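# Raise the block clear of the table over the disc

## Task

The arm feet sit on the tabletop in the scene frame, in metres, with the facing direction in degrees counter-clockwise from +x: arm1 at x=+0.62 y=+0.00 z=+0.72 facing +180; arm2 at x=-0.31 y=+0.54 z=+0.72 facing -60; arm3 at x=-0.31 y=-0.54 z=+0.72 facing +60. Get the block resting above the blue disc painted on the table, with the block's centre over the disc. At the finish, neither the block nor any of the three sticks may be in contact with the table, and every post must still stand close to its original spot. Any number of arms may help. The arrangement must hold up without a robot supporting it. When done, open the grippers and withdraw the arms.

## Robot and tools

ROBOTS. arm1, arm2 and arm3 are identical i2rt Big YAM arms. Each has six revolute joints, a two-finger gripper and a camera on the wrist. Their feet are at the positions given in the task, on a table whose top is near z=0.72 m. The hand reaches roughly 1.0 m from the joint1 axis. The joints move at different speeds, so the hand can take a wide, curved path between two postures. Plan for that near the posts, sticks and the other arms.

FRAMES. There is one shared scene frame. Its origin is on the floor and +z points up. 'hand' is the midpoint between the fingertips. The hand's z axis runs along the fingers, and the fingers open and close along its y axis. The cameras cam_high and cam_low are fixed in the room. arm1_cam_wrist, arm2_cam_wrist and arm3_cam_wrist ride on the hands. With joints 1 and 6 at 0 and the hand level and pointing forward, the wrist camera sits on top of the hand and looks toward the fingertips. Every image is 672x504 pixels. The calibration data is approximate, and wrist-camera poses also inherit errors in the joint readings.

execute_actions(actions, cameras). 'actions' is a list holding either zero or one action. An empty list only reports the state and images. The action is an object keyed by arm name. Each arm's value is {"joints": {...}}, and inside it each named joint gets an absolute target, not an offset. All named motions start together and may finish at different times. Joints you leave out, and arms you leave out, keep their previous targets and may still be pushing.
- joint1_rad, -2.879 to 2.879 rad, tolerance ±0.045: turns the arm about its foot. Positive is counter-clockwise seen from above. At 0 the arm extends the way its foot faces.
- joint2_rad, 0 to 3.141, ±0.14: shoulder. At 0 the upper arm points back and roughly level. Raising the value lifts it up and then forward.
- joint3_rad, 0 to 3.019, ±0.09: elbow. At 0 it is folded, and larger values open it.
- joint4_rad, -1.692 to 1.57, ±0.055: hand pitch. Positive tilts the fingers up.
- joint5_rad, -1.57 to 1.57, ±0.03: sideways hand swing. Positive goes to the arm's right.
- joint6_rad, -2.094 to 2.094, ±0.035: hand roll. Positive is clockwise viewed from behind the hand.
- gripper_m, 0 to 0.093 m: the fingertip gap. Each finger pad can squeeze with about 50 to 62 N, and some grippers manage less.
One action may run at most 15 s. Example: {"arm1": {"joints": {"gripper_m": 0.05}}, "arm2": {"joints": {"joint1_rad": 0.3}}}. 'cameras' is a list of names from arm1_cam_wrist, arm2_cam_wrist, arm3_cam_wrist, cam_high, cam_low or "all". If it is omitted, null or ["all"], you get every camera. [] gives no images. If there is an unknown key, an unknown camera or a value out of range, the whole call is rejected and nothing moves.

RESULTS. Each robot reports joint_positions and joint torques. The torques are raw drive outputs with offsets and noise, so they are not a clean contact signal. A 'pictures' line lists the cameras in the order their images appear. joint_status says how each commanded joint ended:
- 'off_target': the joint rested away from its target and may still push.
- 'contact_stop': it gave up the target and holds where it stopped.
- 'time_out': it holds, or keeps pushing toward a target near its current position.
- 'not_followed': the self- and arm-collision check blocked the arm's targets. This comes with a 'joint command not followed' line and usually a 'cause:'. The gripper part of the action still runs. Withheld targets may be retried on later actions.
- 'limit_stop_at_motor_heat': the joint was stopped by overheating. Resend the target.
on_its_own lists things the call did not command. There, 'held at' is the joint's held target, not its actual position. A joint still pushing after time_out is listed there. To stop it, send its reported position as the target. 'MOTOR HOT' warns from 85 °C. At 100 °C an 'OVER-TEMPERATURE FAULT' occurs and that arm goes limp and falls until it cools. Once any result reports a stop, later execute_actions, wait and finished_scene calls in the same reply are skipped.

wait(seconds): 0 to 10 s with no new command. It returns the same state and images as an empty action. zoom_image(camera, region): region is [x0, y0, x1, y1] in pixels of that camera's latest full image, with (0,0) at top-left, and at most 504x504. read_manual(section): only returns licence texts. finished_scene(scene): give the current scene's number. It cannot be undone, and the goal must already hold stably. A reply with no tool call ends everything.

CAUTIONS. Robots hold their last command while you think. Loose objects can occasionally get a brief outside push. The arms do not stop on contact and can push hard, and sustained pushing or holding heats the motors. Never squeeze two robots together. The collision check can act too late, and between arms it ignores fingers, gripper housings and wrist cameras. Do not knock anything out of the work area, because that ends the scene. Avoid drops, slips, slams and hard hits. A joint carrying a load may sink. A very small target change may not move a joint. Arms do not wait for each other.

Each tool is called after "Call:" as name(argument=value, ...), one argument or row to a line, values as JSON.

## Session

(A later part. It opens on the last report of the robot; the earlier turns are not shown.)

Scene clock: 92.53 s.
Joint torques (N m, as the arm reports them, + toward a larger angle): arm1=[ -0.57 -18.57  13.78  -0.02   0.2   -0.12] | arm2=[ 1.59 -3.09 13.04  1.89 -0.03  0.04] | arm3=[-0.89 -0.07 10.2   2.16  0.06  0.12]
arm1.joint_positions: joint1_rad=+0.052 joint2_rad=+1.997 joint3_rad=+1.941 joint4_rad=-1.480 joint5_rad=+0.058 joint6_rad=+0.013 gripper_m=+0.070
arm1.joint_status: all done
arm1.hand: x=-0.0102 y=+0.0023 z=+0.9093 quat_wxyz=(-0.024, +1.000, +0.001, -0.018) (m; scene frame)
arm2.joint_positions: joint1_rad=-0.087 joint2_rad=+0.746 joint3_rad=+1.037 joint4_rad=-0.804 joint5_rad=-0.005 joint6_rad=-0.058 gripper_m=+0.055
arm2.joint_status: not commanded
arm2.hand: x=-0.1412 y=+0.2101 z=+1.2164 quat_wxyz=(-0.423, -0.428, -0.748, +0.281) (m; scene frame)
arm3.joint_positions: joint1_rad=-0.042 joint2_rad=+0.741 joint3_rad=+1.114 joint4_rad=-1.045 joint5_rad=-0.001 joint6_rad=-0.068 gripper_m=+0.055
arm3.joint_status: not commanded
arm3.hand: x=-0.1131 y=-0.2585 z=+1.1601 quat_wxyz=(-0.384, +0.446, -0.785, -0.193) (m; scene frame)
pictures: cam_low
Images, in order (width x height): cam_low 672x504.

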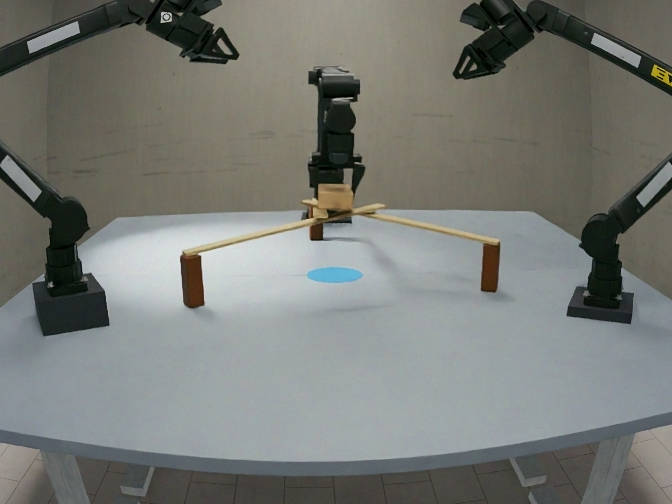

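Call:
execute_actions(
  actions=[
    {"arm1": {"joints": {"joint2_rad": 2.025}}},
  ],
  cameras=["arm2_cam_wrist", "arm3_cam_wrist", "cam_low"],
)

Call:
zoom_image(
  camera="cam_low",
  region=[280, 160, 400, 250],
)

Call:
zoom_image(
  camera="arm2_cam_wrist",
  region=[190, 110, 380, 270],
)

Call:
zoom_image(
  camera="arm3_cam_wrist",
  region=[190, 40, 380, 200],
)

Scene clock: 93.87 s.
Joint torques (N m, as the arm reports them, + toward a larger angle): arm1=[ -0.63 -18.46  13.76  -0.05   0.2   -0.12] | arm2=[ 1.77 -2.91 13.06  2.03  0.02  0.04] | arm3=[-0.64  0.22 10.21  2.11  0.06  0.12]
arm1.joint_positions: joint1_rad=+0.052 joint2_rad=+2.006 joint3_rad=+1.941 joint4_rad=-1.480 joint5_rad=+0.058 joint6_rad=+0.013 gripper_m=+0.070
arm1.joint_status: all done
arm1.hand: x=-0.0106 y=+0.0023 z=+0.9040 quat_wxyz=(-0.025, +1.000, +0.001, -0.014) (m; scene frame)
arm2.joint_positions: joint1_rad=-0.087 joint2_rad=+0.746 joint3_rad=+1.037 joint4_rad=-0.804 joint5_rad=-0.005 joint6_rad=-0.058 gripper_m=+0.055
arm2.joint_status: not commanded
arm2.hand: x=-0.1412 y=+0.2101 z=+1.2164 quat_wxyz=(-0.423, -0.428, -0.748, +0.281) (m; scene frame)
arm3.joint_positions: joint1_rad=-0.042 joint2_rad=+0.741 joint3_rad=+1.114 joint4_rad=-1.045 joint5_rad=-0.001 joint6_rad=-0.068 gripper_m=+0.055
arm3.joint_status: not commanded
arm3.hand: x=-0.1131 y=-0.2585 z=+1.1601 quat_wxyz=(-0.384, +0.446, -0.785, -0.193) (m; scene frame)
pictures: arm2_cam_wrist, arm3_cam_wrist, cam_low
camera_calibration (this result's frames):
arm2_cam_wrist: T_world_to_cam=[[-0.879098, -0.473269, 0.0565963, -0.0921266], [-0.449439, 0.783524, -0.429063, 0.300354], [0.158717, -0.402625, -0.9015, 1.32652], [0, 0, 0, 1]] pos_world=[-0.156539, 0.255155, 1.32994]
arm3_cam_wrist: T_world_to_cam=[[0.840137, -0.541524, 0.0303619, -0.0755823], [-0.514238, -0.813099, -0.272818, 0.050986], [0.172425, 0.213591, -0.961587, 1.31524], [0, 0, 0, 1]] pos_world=[-0.137062, -0.280397, 1.28092]
Images, in order (width x height): arm2_cam_wrist 672x504, arm3_cam_wrist 672x504, cam_low 672x504.

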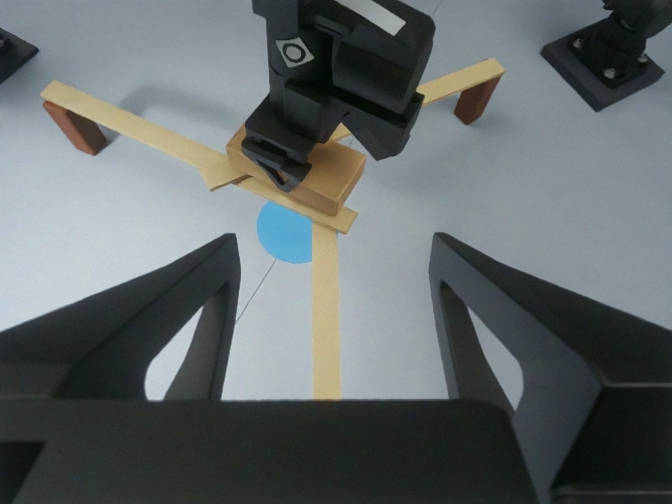

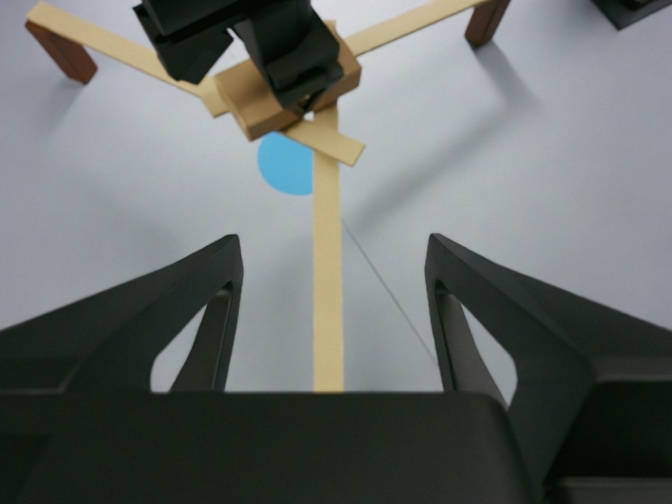

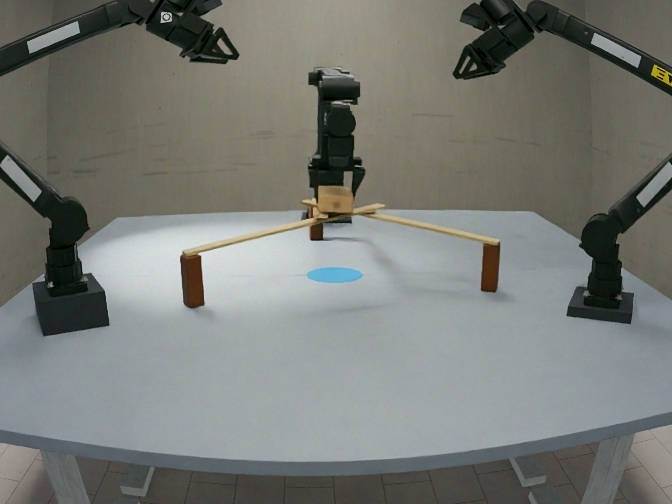

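Region (280, 160, 400, 250) of cam_low's 672x504 image, scaled by 4.200, with more detail than that image has; it fills the top 378 rows of this view, and the rest is white.

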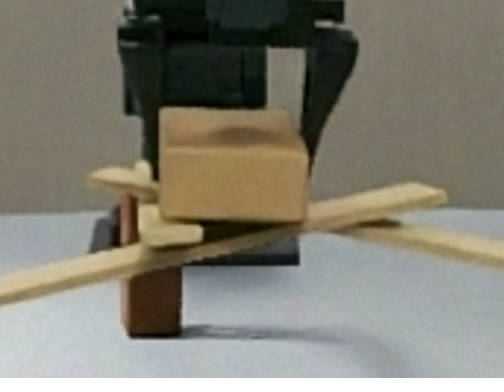

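Region (190, 110, 380, 270) of arm2_cam_wrist's 672x504 image, scaled by 2.653, with more detail than that image has; it fills the top 424 rows of this view, and the rest is white.

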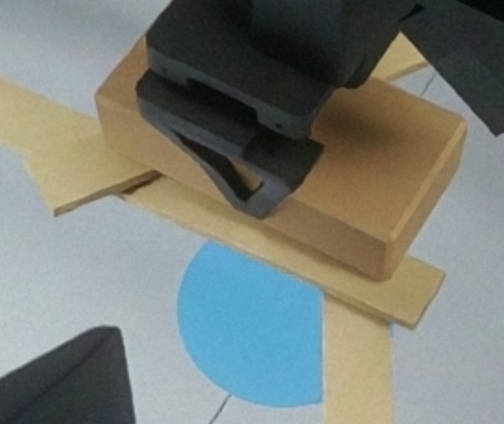

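Region (190, 40, 380, 200) of arm3_cam_wrist's 672x504 image, scaled by 2.653, with more detail than that image has; it fills the top 424 rows of this view, and the rest is white.

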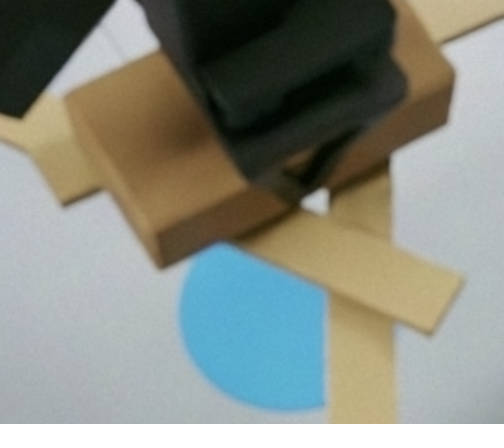

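Call:
execute_actions(
  actions=[
    {"arm1": {"joints": {"joint2_rad": 2.033}}},
  ],
  cameras=["cam_low"],
)

Call:
zoom_image(
  camera="cam_low",
  region=[280, 160, 400, 250],
)

Scene clock: 94.60 s.
Joint torques (N m, as the arm reports them, + toward a larger angle): arm1=[ -0.64 -18.5   13.8   -0.07   0.19  -0.12] | arm2=[ 1.73 -2.91 13.03  1.81  0.01  0.  ] | arm3=[-0.69  0.2  10.17  2.08  0.08  0.13]
arm1.joint_positions: joint1_rad=+0.052 joint2_rad=+2.011 joint3_rad=+1.941 joint4_rad=-1.480 joint5_rad=+0.058 joint6_rad=+0.013 gripper_m=+0.070
arm1.joint_status: all done
arm1.hand: x=-0.0109 y=+0.0022 z=+0.9005 quat_wxyz=(-0.025, +1.000, +0.001, -0.011) (m; scene frame)
arm2.joint_positions: joint1_rad=-0.087 joint2_rad=+0.746 joint3_rad=+1.037 joint4_rad=-0.804 joint5_rad=-0.005 joint6_rad=-0.058 gripper_m=+0.055
arm2.joint_status: not commanded
arm2.hand: x=-0.1412 y=+0.2101 z=+1.2164 quat_wxyz=(-0.423, -0.428, -0.748, +0.281) (m; scene frame)
arm3.joint_positions: joint1_rad=-0.042 joint2_rad=+0.741 joint3_rad=+1.114 joint4_rad=-1.045 joint5_rad=-0.001 joint6_rad=-0.068 gripper_m=+0.055
arm3.joint_status: not commanded
arm3.hand: x=-0.1131 y=-0.2585 z=+1.1601 quat_wxyz=(-0.384, +0.446, -0.785, -0.193) (m; scene frame)
pictures: cam_low
Images, in order (width x height): cam_low 672x504.

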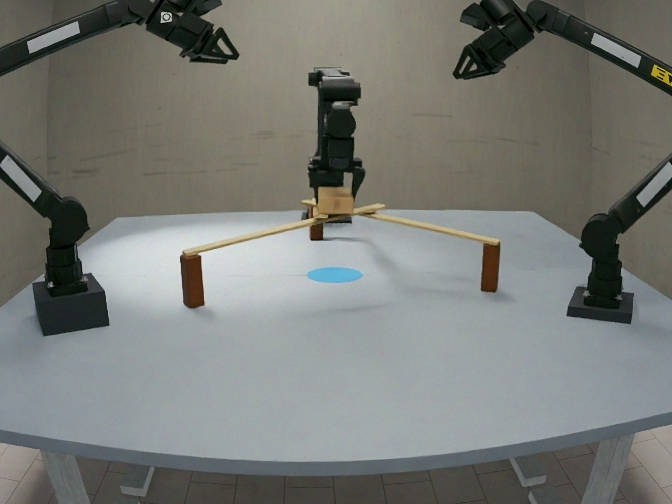

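Region (280, 160, 400, 250) of cam_low's 672x504 image, scaled by 4.200, with more detail than that image has; it fills the top 378 rows of this view, and the rest is white.

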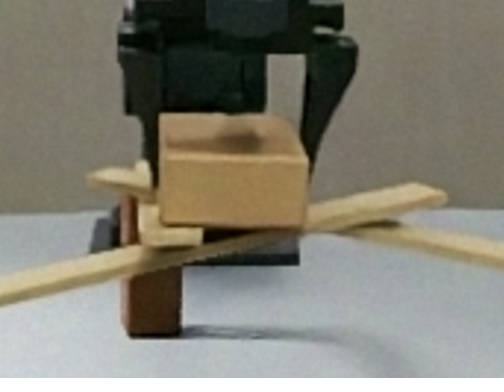

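Call:
execute_actions(
  actions=[
    {"arm1": {"joints": {"joint2_rad": 2.04}}},
  ],
  cameras=["arm2_cam_wrist", "arm3_cam_wrist", "cam_low"],
)

Call:
zoom_image(
  camera="cam_low",
  region=[280, 160, 400, 250],
)

Call:
zoom_image(
  camera="arm3_cam_wrist",
  region=[190, 40, 380, 200],
)

Scene clock: 95.40 s.
Joint torques (N m, as the arm reports them, + toward a larger angle): arm1=[ -0.56 -17.97  13.77  -0.05   0.19  -0.12] | arm2=[ 2.33 -2.75 13.12  1.9   0.01  0.04] | arm3=[-0.73  0.27 10.14  2.12  0.07  0.12]
arm1.joint_positions: joint1_rad=+0.052 joint2_rad=+2.011 joint3_rad=+1.941 joint4_rad=-1.480 joint5_rad=+0.058 joint6_rad=+0.013 gripper_m=+0.070
arm1.joint_status: all done
arm1.hand: x=-0.0109 y=+0.0022 z=+0.9005 quat_wxyz=(-0.025, +1.000, +0.001, -0.011) (m; scene frame)
arm2.joint_positions: joint1_rad=-0.087 joint2_rad=+0.746 joint3_rad=+1.037 joint4_rad=-0.804 joint5_rad=-0.005 joint6_rad=-0.058 gripper_m=+0.055
arm2.joint_status: not commanded
arm2.hand: x=-0.1412 y=+0.2101 z=+1.2164 quat_wxyz=(-0.423, -0.428, -0.748, +0.281) (m; scene frame)
arm3.joint_positions: joint1_rad=-0.042 joint2_rad=+0.741 joint3_rad=+1.114 joint4_rad=-1.045 joint5_rad=-0.001 joint6_rad=-0.068 gripper_m=+0.055
arm3.joint_status: not commanded
arm3.hand: x=-0.1131 y=-0.2585 z=+1.1601 quat_wxyz=(-0.384, +0.446, -0.785, -0.193) (m; scene frame)
pictures: arm2_cam_wrist, arm3_cam_wrist, cam_low
camera_calibration (this result's frames):
arm2_cam_wrist: T_world_to_cam=[[-0.879098, -0.473269, 0.0565963, -0.0921266], [-0.449439, 0.783524, -0.429063, 0.300354], [0.158717, -0.402625, -0.9015, 1.32652], [0, 0, 0, 1]] pos_world=[-0.156539, 0.255155, 1.32994]
arm3_cam_wrist: T_world_to_cam=[[0.840137, -0.541524, 0.0303619, -0.0755823], [-0.514238, -0.813099, -0.272818, 0.050986], [0.172425, 0.213591, -0.961587, 1.31524], [0, 0, 0, 1]] pos_world=[-0.137062, -0.280397, 1.28092]
Images, in order (width x height): arm2_cam_wrist 672x504, arm3_cam_wrist 672x504, cam_low 672x504.

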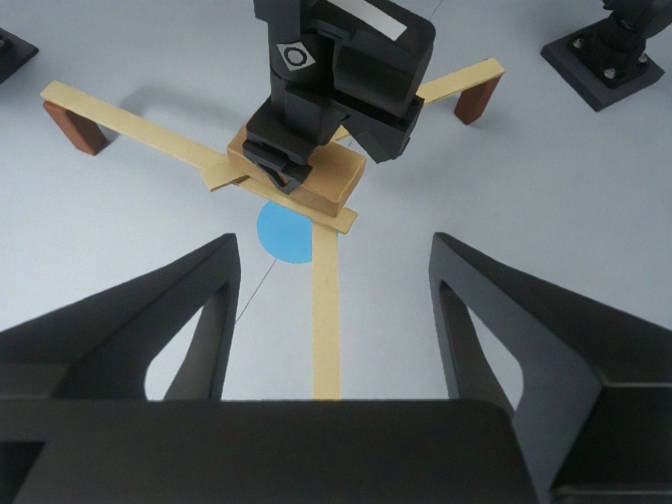

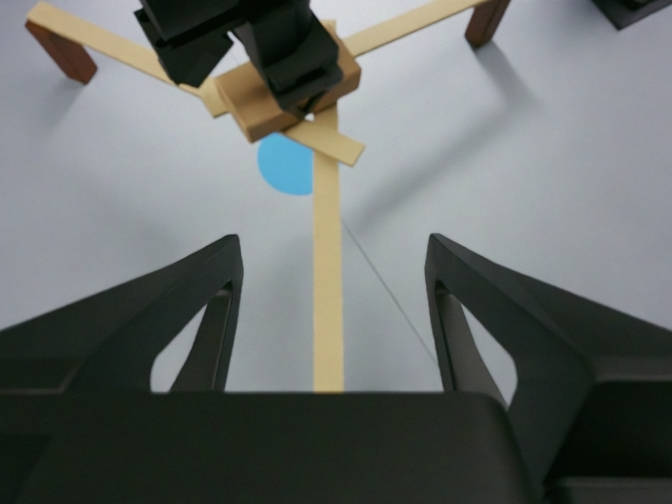

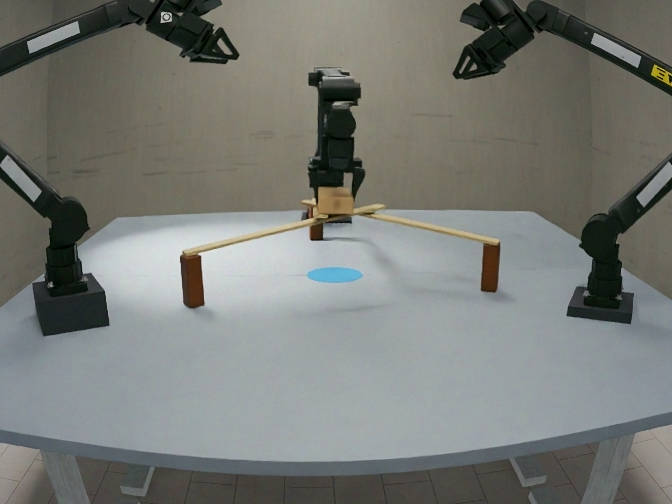

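Region (280, 160, 400, 250) of cam_low's 672x504 image, scaled by 4.200, with more detail than that image has; it fills the top 378 rows of this view, and the rest is white.

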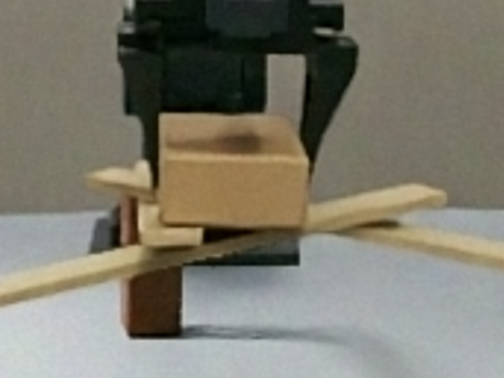

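Region (190, 40, 380, 200) of arm3_cam_wrist's 672x504 image, scaled by 2.653, with more detail than that image has; it fills the top 424 rows of this view, and the rest is white.

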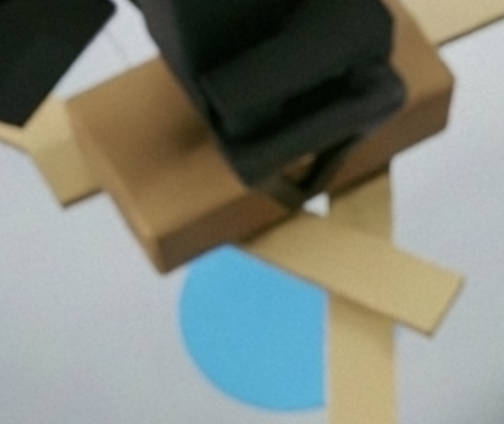

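Call:
execute_actions(
  actions=[
    {"arm1": {"joints": {"joint2_rad": 2.02, "gripper_m": 0.093}}},
  ],
  cameras=["arm1_cam_wrist", "arm2_cam_wrist", "cam_low"],
)

Call:
zoom_image(
  camera="cam_low",
  region=[280, 160, 400, 250],
)

Scene clock: 96.20 s.
Joint torques (N m, as the arm reports them, + toward a larger angle): arm1=[ -0.57 -19.21  13.79  -0.05   0.19  -0.12] | arm2=[ 1.45 -2.52 13.03  1.9   0.02  0.05] | arm3=[-0.73  0.34 10.19  2.04  0.07  0.12]
arm1.joint_positions: joint1_rad=+0.052 joint2_rad=+2.011 joint3_rad=+1.941 joint4_rad=-1.480 joint5_rad=+0.058 joint6_rad=+0.013 gripper_m=+0.093
arm1.joint_status: all done
arm1.hand: x=-0.0109 y=+0.0022 z=+0.9005 quat_wxyz=(-0.025, +1.000, +0.001, -0.011) (m; scene frame)
arm2.joint_positions: joint1_rad=-0.087 joint2_rad=+0.746 joint3_rad=+1.037 joint4_rad=-0.804 joint5_rad=-0.005 joint6_rad=-0.058 gripper_m=+0.055
arm2.joint_status: not commanded
arm2.hand: x=-0.1412 y=+0.2101 z=+1.2164 quat_wxyz=(-0.423, -0.428, -0.748, +0.281) (m; scene frame)
arm3.joint_positions: joint1_rad=-0.042 joint2_rad=+0.741 joint3_rad=+1.114 joint4_rad=-1.045 joint5_rad=-0.001 joint6_rad=-0.068 gripper_m=+0.055
arm3.joint_status: not commanded
arm3.hand: x=-0.1131 y=-0.2585 z=+1.1601 quat_wxyz=(-0.384, +0.446, -0.785, -0.193) (m; scene frame)
pictures: arm1_cam_wrist, arm2_cam_wrist, cam_low
camera_calibration (this result's frames):
arm1_cam_wrist: T_world_to_cam=[[0.00862928, 0.998777, 0.0486882, -0.0507186], [0.820785, -0.0348861, 0.570172, -0.49631], [0.571173, 0.0350423, -0.820082, 0.867314], [0, 0, 0, 1]] pos_world=[-0.0875844, 0.00294956, 0.996719]
arm2_cam_wrist: T_world_to_cam=[[-0.879098, -0.473269, 0.0565963, -0.0921266], [-0.449439, 0.783524, -0.429063, 0.300354], [0.158717, -0.402625, -0.9015, 1.32652], [0, 0, 0, 1]] pos_world=[-0.156539, 0.255155, 1.32994]
Images, in order (width x height): arm1_cam_wrist 672x504, arm2_cam_wrist 672x504, cam_low 672x504.

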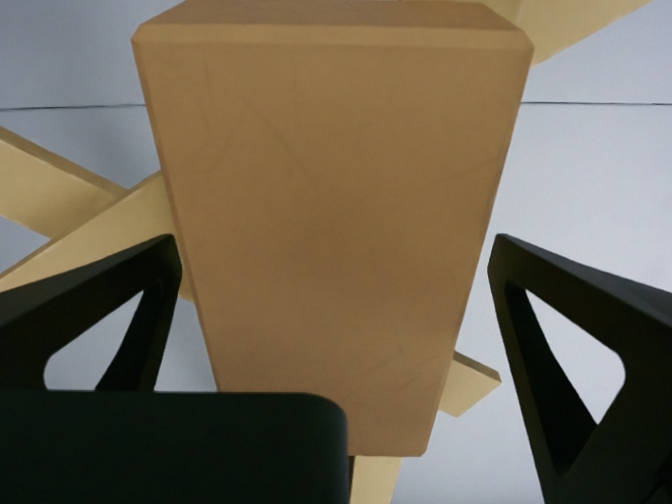

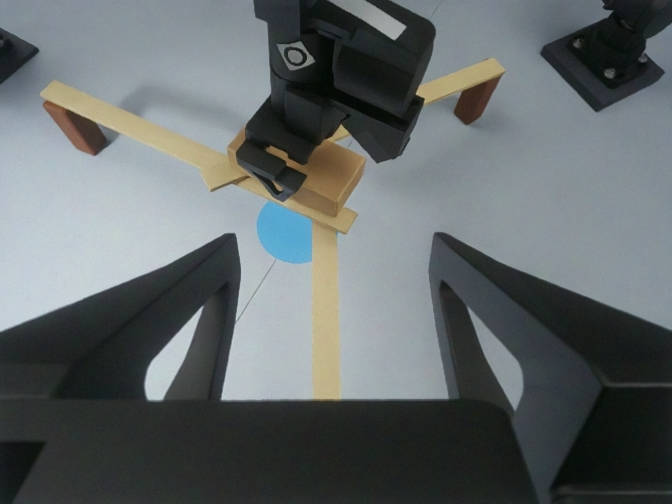

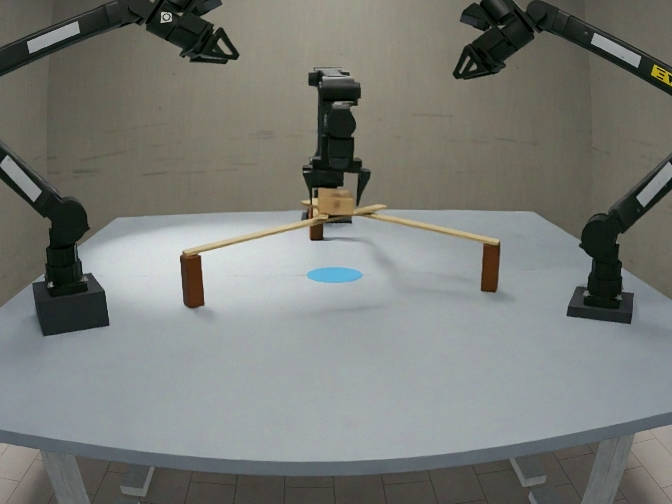

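Region (280, 160, 400, 250) of cam_low's 672x504 image, scaled by 4.200, with more detail than that image has; it fills the top 378 rows of this view, and the rest is white.

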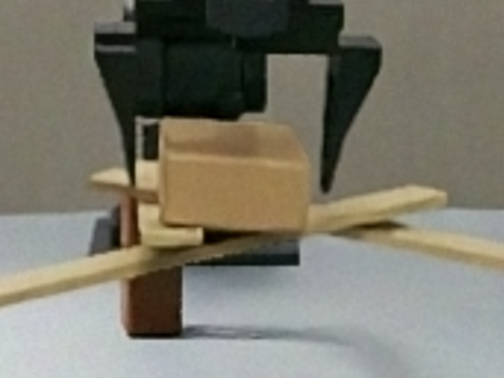

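Call:
execute_actions(
  actions=[
    {"arm1": {"joints": {"joint2_rad": 1.4}}},
  ],
)

Scene clock: 98.37 s.
Joint torques (N m, as the arm reports them, + toward a larger angle): arm1=[ -0.68 -11.01  10.64   1.05   0.17  -0.12] | arm2=[ 1.82 -2.79 13.16  1.91  0.03  0.04] | arm3=[-0.83  0.32 10.23  2.02  0.06  0.12]
arm1.joint_positions: joint1_rad=+0.052 joint2_rad=+1.404 joint3_rad=+1.970 joint4_rad=-1.480 joint5_rad=+0.058 joint6_rad=+0.013 gripper_m=+0.093
arm1.joint_status: all done
arm1.hand: x=+0.1217 y=+0.0073 z=+1.2541 quat_wxyz=(-0.019, +0.946, -0.010, -0.323) (m; scene frame)
arm2.joint_positions: joint1_rad=-0.087 joint2_rad=+0.746 joint3_rad=+1.037 joint4_rad=-0.804 joint5_rad=-0.005 joint6_rad=-0.058 gripper_m=+0.055
arm2.joint_status: not commanded
arm2.hand: x=-0.1412 y=+0.2101 z=+1.2164 quat_wxyz=(-0.423, -0.428, -0.748, +0.281) (m; scene frame)
arm3.joint_positions: joint1_rad=-0.042 joint2_rad=+0.741 joint3_rad=+1.114 joint4_rad=-1.045 joint5_rad=-0.001 joint6_rad=-0.068 gripper_m=+0.055
arm3.joint_status: not commanded
arm3.hand: x=-0.1131 y=-0.2585 z=+1.1601 quat_wxyz=(-0.384, +0.446, -0.785, -0.193) (m; scene frame)
pictures: arm1_cam_wrist, arm2_cam_wrist, arm3_cam_wrist, cam_high, cam_low
camera_calibration (this result's frames):
arm1_cam_wrist: T_world_to_cam=[[0.0381421, 0.998992, 0.0236618, -0.0463586], [0.998897, -0.0374682, -0.0282987, -0.077645], [-0.0273836, 0.024715, -0.999319, 1.37907], [0, 0, 0, 1]] pos_world=[0.117091, 0.00931893, 1.37703]
arm2_cam_wrist: T_world_to_cam=[[-0.879098, -0.473269, 0.0565963, -0.0921266], [-0.449439, 0.783524, -0.429063, 0.300354], [0.158717, -0.402625, -0.9015, 1.32652], [0, 0, 0, 1]] pos_world=[-0.156539, 0.255155, 1.32994]
arm3_cam_wrist: T_world_to_cam=[[0.840137, -0.541524, 0.0303619, -0.0755823], [-0.514238, -0.813099, -0.272818, 0.050986], [0.172425, 0.213591, -0.961587, 1.31524], [0, 0, 0, 1]] pos_world=[-0.137062, -0.280397, 1.28092]
Images, in order (width x height): arm1_cam_wrist 672x504, arm2_cam_wrist 672x504, arm3_cam_wrist 672x504, cam_high 672x504, cam_low 672x504.

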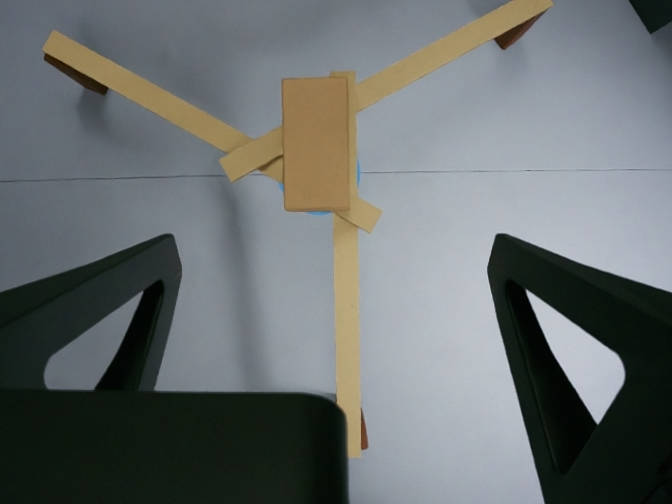

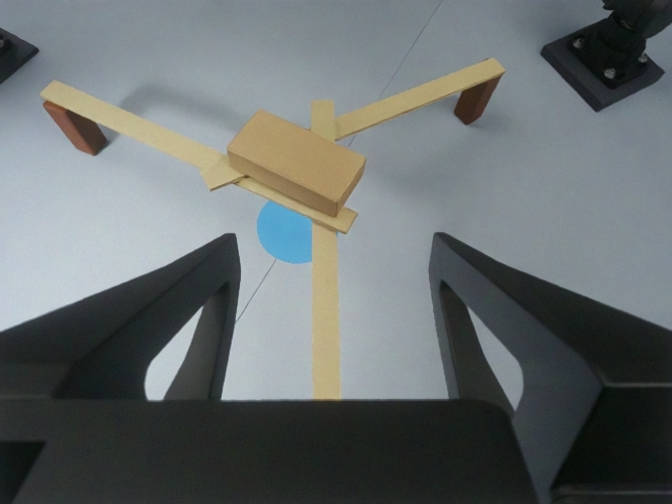

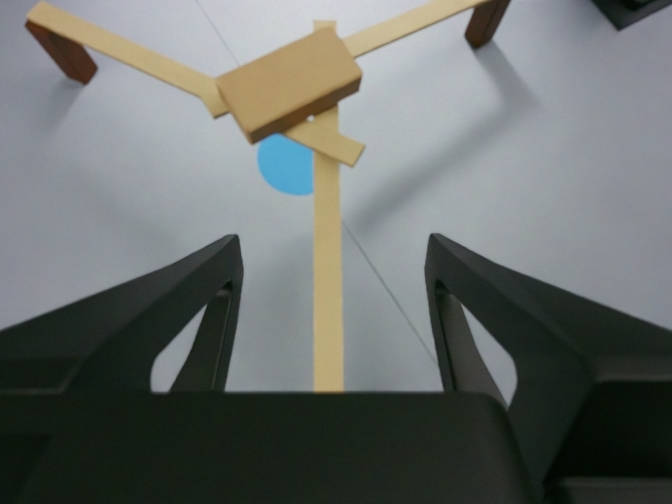

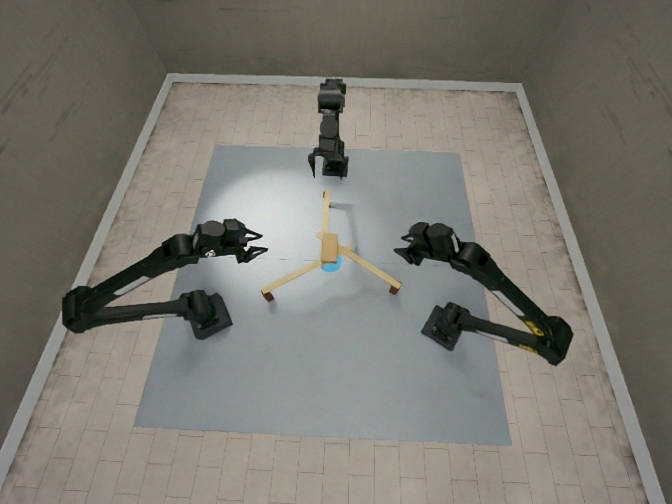

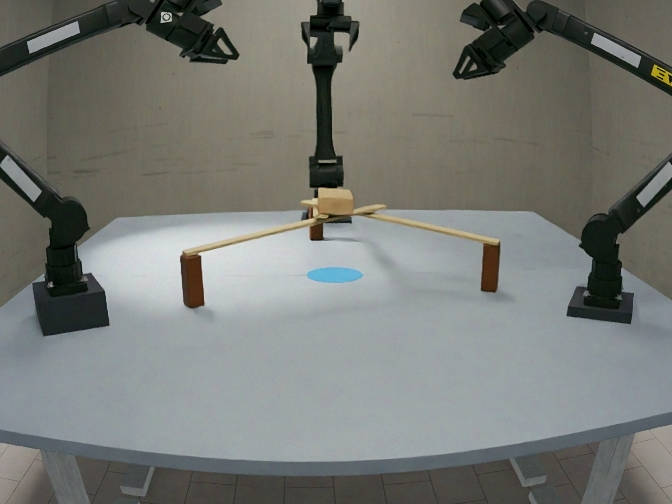

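Call:
finished_scene(
  scene=2,
)

The scene is finished: the task was done.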